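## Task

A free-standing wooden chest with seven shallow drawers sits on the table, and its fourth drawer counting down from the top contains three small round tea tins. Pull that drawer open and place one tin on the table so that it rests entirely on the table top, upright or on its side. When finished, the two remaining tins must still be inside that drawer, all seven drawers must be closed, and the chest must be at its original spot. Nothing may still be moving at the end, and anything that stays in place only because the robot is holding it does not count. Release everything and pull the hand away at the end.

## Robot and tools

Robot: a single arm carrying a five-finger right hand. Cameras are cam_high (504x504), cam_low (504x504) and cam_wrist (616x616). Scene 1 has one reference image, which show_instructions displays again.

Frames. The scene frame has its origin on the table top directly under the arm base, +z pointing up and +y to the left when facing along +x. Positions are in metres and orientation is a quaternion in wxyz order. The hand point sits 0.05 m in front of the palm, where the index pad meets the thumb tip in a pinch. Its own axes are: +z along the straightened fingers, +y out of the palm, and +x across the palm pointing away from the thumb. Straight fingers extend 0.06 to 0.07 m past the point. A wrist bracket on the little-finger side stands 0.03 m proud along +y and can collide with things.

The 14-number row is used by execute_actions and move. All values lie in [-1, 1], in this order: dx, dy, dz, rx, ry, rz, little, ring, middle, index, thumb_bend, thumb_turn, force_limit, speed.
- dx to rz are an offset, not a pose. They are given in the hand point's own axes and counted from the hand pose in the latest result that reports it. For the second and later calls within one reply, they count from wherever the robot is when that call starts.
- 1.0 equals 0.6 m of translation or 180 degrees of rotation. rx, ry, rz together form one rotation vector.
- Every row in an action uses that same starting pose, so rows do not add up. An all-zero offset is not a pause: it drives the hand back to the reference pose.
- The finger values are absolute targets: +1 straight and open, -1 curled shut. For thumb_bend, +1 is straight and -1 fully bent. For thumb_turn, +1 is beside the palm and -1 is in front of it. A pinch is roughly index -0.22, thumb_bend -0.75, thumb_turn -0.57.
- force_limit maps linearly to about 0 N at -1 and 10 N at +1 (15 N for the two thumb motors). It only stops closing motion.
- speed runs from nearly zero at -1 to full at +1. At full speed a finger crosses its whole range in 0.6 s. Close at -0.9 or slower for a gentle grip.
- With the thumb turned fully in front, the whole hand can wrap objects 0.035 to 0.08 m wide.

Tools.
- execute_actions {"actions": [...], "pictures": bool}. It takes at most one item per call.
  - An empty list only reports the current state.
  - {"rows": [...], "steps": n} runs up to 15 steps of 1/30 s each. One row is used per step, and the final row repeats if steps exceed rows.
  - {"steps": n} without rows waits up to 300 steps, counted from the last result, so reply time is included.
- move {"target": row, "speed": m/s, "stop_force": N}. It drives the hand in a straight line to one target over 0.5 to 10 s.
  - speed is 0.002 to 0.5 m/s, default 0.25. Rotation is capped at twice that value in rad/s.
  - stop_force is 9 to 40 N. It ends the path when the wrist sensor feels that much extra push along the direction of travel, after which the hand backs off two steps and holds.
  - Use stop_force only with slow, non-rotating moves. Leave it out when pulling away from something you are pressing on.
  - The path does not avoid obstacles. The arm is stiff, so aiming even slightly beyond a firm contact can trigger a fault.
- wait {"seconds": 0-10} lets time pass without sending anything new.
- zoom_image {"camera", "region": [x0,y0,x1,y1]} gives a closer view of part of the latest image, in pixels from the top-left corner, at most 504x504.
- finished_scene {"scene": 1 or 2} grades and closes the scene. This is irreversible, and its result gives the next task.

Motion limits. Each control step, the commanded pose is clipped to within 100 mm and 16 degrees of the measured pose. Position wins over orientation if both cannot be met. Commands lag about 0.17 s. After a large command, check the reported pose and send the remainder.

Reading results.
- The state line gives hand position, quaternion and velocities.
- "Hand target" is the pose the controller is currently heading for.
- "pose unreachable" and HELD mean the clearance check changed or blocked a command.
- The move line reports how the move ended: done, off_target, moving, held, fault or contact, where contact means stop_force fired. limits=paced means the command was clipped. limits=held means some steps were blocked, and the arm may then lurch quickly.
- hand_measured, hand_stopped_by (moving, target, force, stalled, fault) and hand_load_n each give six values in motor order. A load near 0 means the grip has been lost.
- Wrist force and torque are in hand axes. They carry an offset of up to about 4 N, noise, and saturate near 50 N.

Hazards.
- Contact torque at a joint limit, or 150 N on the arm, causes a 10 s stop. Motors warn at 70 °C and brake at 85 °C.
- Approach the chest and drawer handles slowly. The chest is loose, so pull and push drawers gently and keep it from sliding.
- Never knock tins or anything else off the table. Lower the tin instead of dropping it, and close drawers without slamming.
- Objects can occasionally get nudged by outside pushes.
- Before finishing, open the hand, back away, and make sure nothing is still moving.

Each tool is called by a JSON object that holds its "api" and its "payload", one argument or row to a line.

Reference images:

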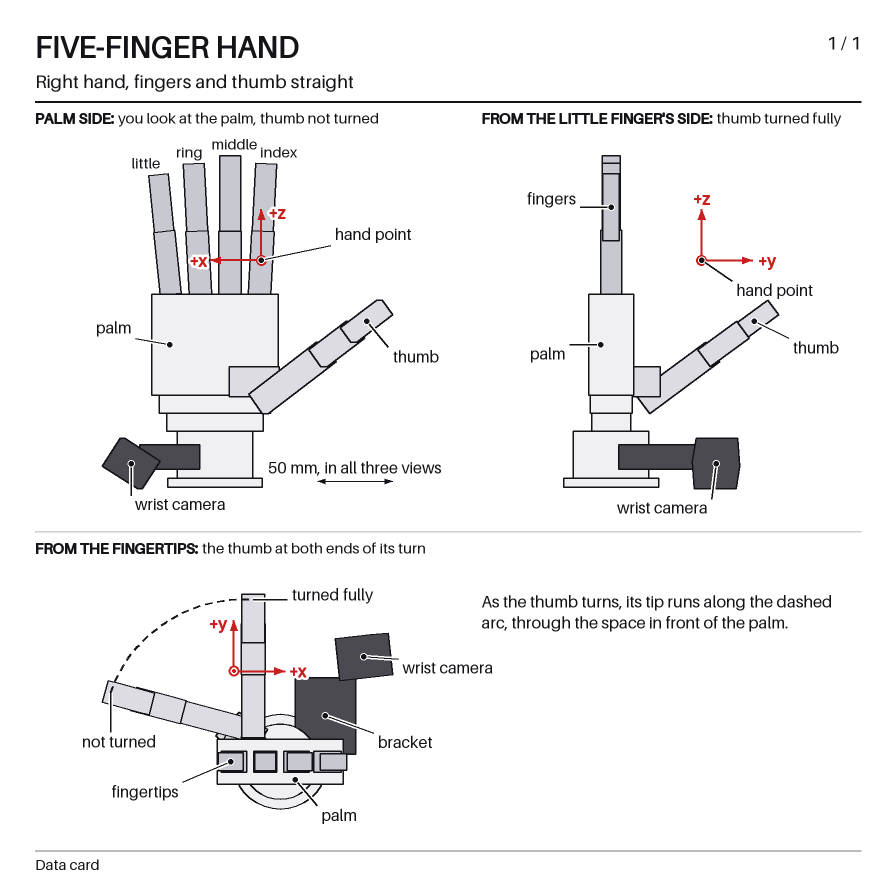

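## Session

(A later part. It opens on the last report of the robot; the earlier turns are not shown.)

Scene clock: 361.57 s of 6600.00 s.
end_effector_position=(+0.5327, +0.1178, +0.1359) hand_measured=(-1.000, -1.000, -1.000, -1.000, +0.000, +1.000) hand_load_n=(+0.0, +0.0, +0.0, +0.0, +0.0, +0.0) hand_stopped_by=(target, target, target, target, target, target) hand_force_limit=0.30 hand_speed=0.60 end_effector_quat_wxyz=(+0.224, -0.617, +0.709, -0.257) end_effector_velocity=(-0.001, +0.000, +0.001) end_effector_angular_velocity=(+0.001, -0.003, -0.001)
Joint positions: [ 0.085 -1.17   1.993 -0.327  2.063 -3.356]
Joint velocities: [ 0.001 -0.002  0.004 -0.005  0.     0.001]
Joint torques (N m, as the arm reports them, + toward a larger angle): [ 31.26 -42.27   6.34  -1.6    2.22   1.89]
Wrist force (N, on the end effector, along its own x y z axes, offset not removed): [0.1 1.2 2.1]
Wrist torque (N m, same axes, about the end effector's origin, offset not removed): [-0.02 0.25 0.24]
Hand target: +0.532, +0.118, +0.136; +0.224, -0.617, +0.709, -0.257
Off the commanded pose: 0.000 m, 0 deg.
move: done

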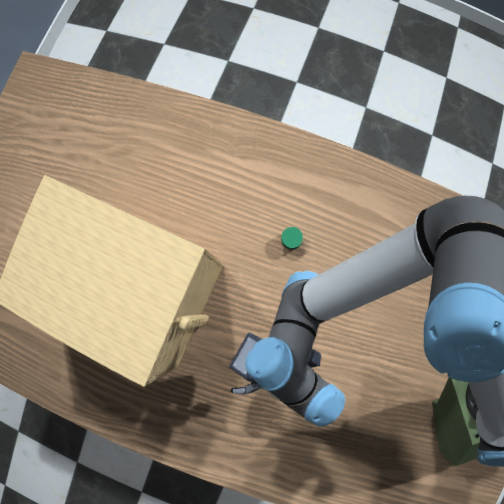

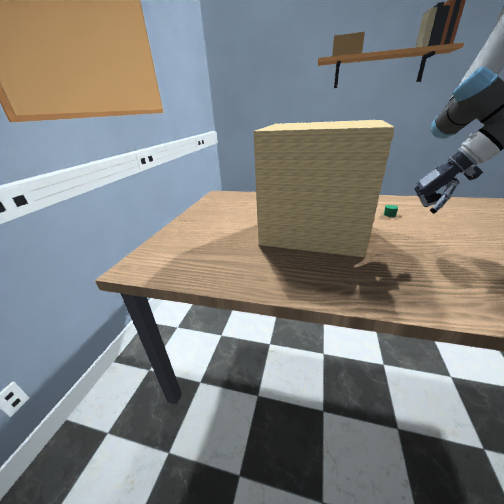

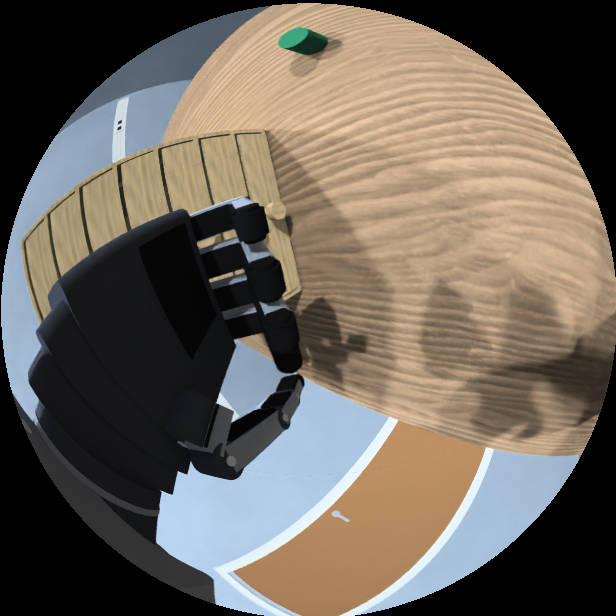

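{"api": "move", "payload": {
  "target": [-0.2,0.0,-0.09,0,0,0,-1,-1,-1,-1,0,1,0.3,0.6],
  "speed": 0.2
}}

{"api": "zoom_image", "payload": {
  "camera": "cam_wrist",
  "region": [40,30,340,260]
}}

Scene clock: 364.87 s of 6600.00 s.
end_effector_position=(+0.5152, +0.2411, +0.1774) hand_measured=(-1.000, -1.000, -1.000, -1.000, +0.000, +1.000) hand_load_n=(+0.0, +0.0, +0.0, +0.0, +0.0, +0.0) hand_stopped_by=(target, target, target, target, target, target) hand_force_limit=0.30 hand_speed=0.60 end_effector_quat_wxyz=(+0.224, -0.617, +0.709, -0.257) end_effector_velocity=(-0.001, +0.002, +0.000) end_effector_angular_velocity=(-0.001, +0.003, -0.000)
Joint positions: [ 0.396 -0.998  1.814 -0.202  2.328 -3.155]
Joint velocities: [ 0.005  0.005 -0.006  0.008  0.006  0.006]
Joint torques (N m, as the arm reports them, + toward a larger angle): [ 35.   -19.32 -24.84   2.7    2.39   1.87]
Wrist force (N, on the end effector, along its own x y z axes, offset not removed): [0.3 -1.1 1.2]
Wrist torque (N m, same axes, about the end effector's origin, offset not removed): [-0.19 0.20 0.37]
Hand target: +0.515, +0.241, +0.178; +0.224, -0.617, +0.709, -0.257
Off the commanded pose: 0.000 m, 0 deg.
move: done

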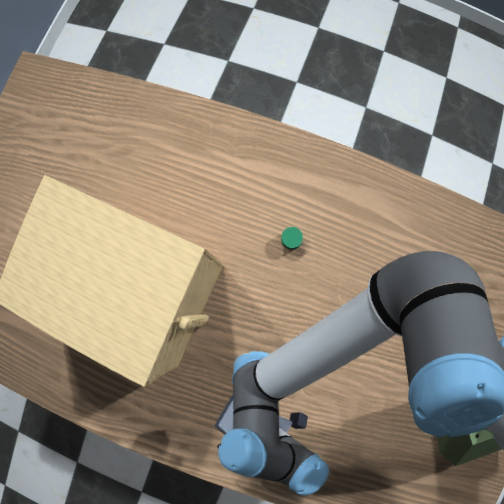

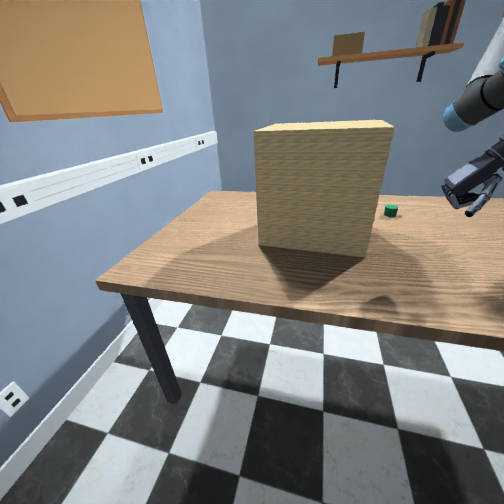

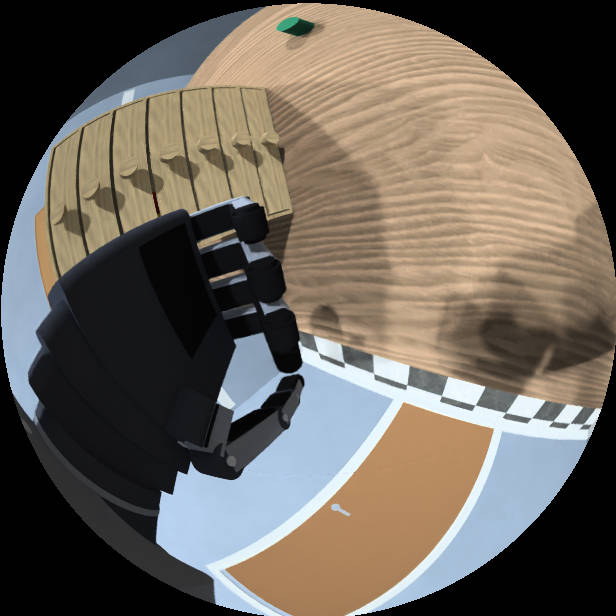

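Region (40, 30, 340, 260) of cam_wrist's 616x616 image, scaled by 1.680, with more detail than that image has; it fills the top 386 rows of this view, and the rest is white.

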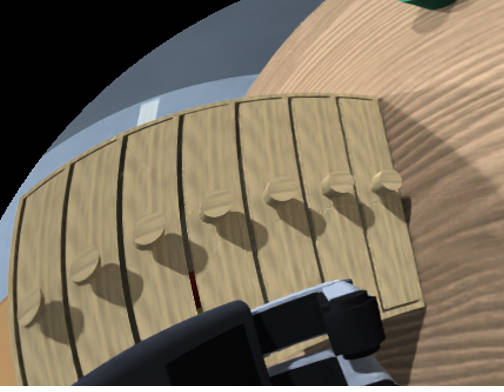

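{"api": "zoom_image", "payload": {
  "camera": "cam_wrist",
  "region": [90,80,230,220]
}}

{"api": "zoom_image", "payload": {
  "camera": "cam_low",
  "region": [340,110,420,260]
}}

Region (90, 80, 230, 220) of cam_wrist's 616x616 image, scaled by 3.600, with more detail than that image has.

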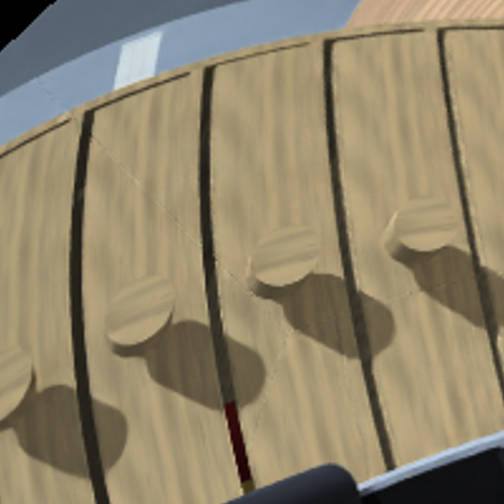

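Region (340, 110, 420, 260) of cam_low's 504x504 image, scaled by 3.360, with more detail than that image has; it fills the left 269 columns of this view, and the rest is white.

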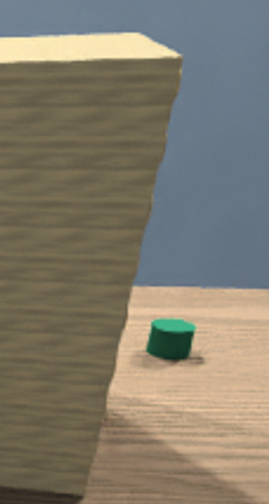

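{"api": "zoom_image", "payload": {
  "camera": "cam_high",
  "region": [160,245,230,345]
}}

Region (160, 245, 230, 345) of cam_high's 504x504 image, scaled by 5.040, with more detail than that image has; it fills the left 353 columns of this view, and the rest is white.

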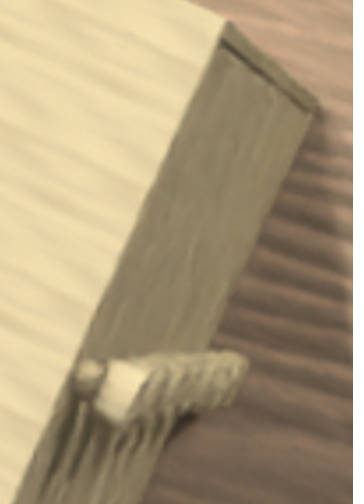

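{"api": "finished_scene", "payload": {
  "scene": 1
}}

The scene is finished: the task was done.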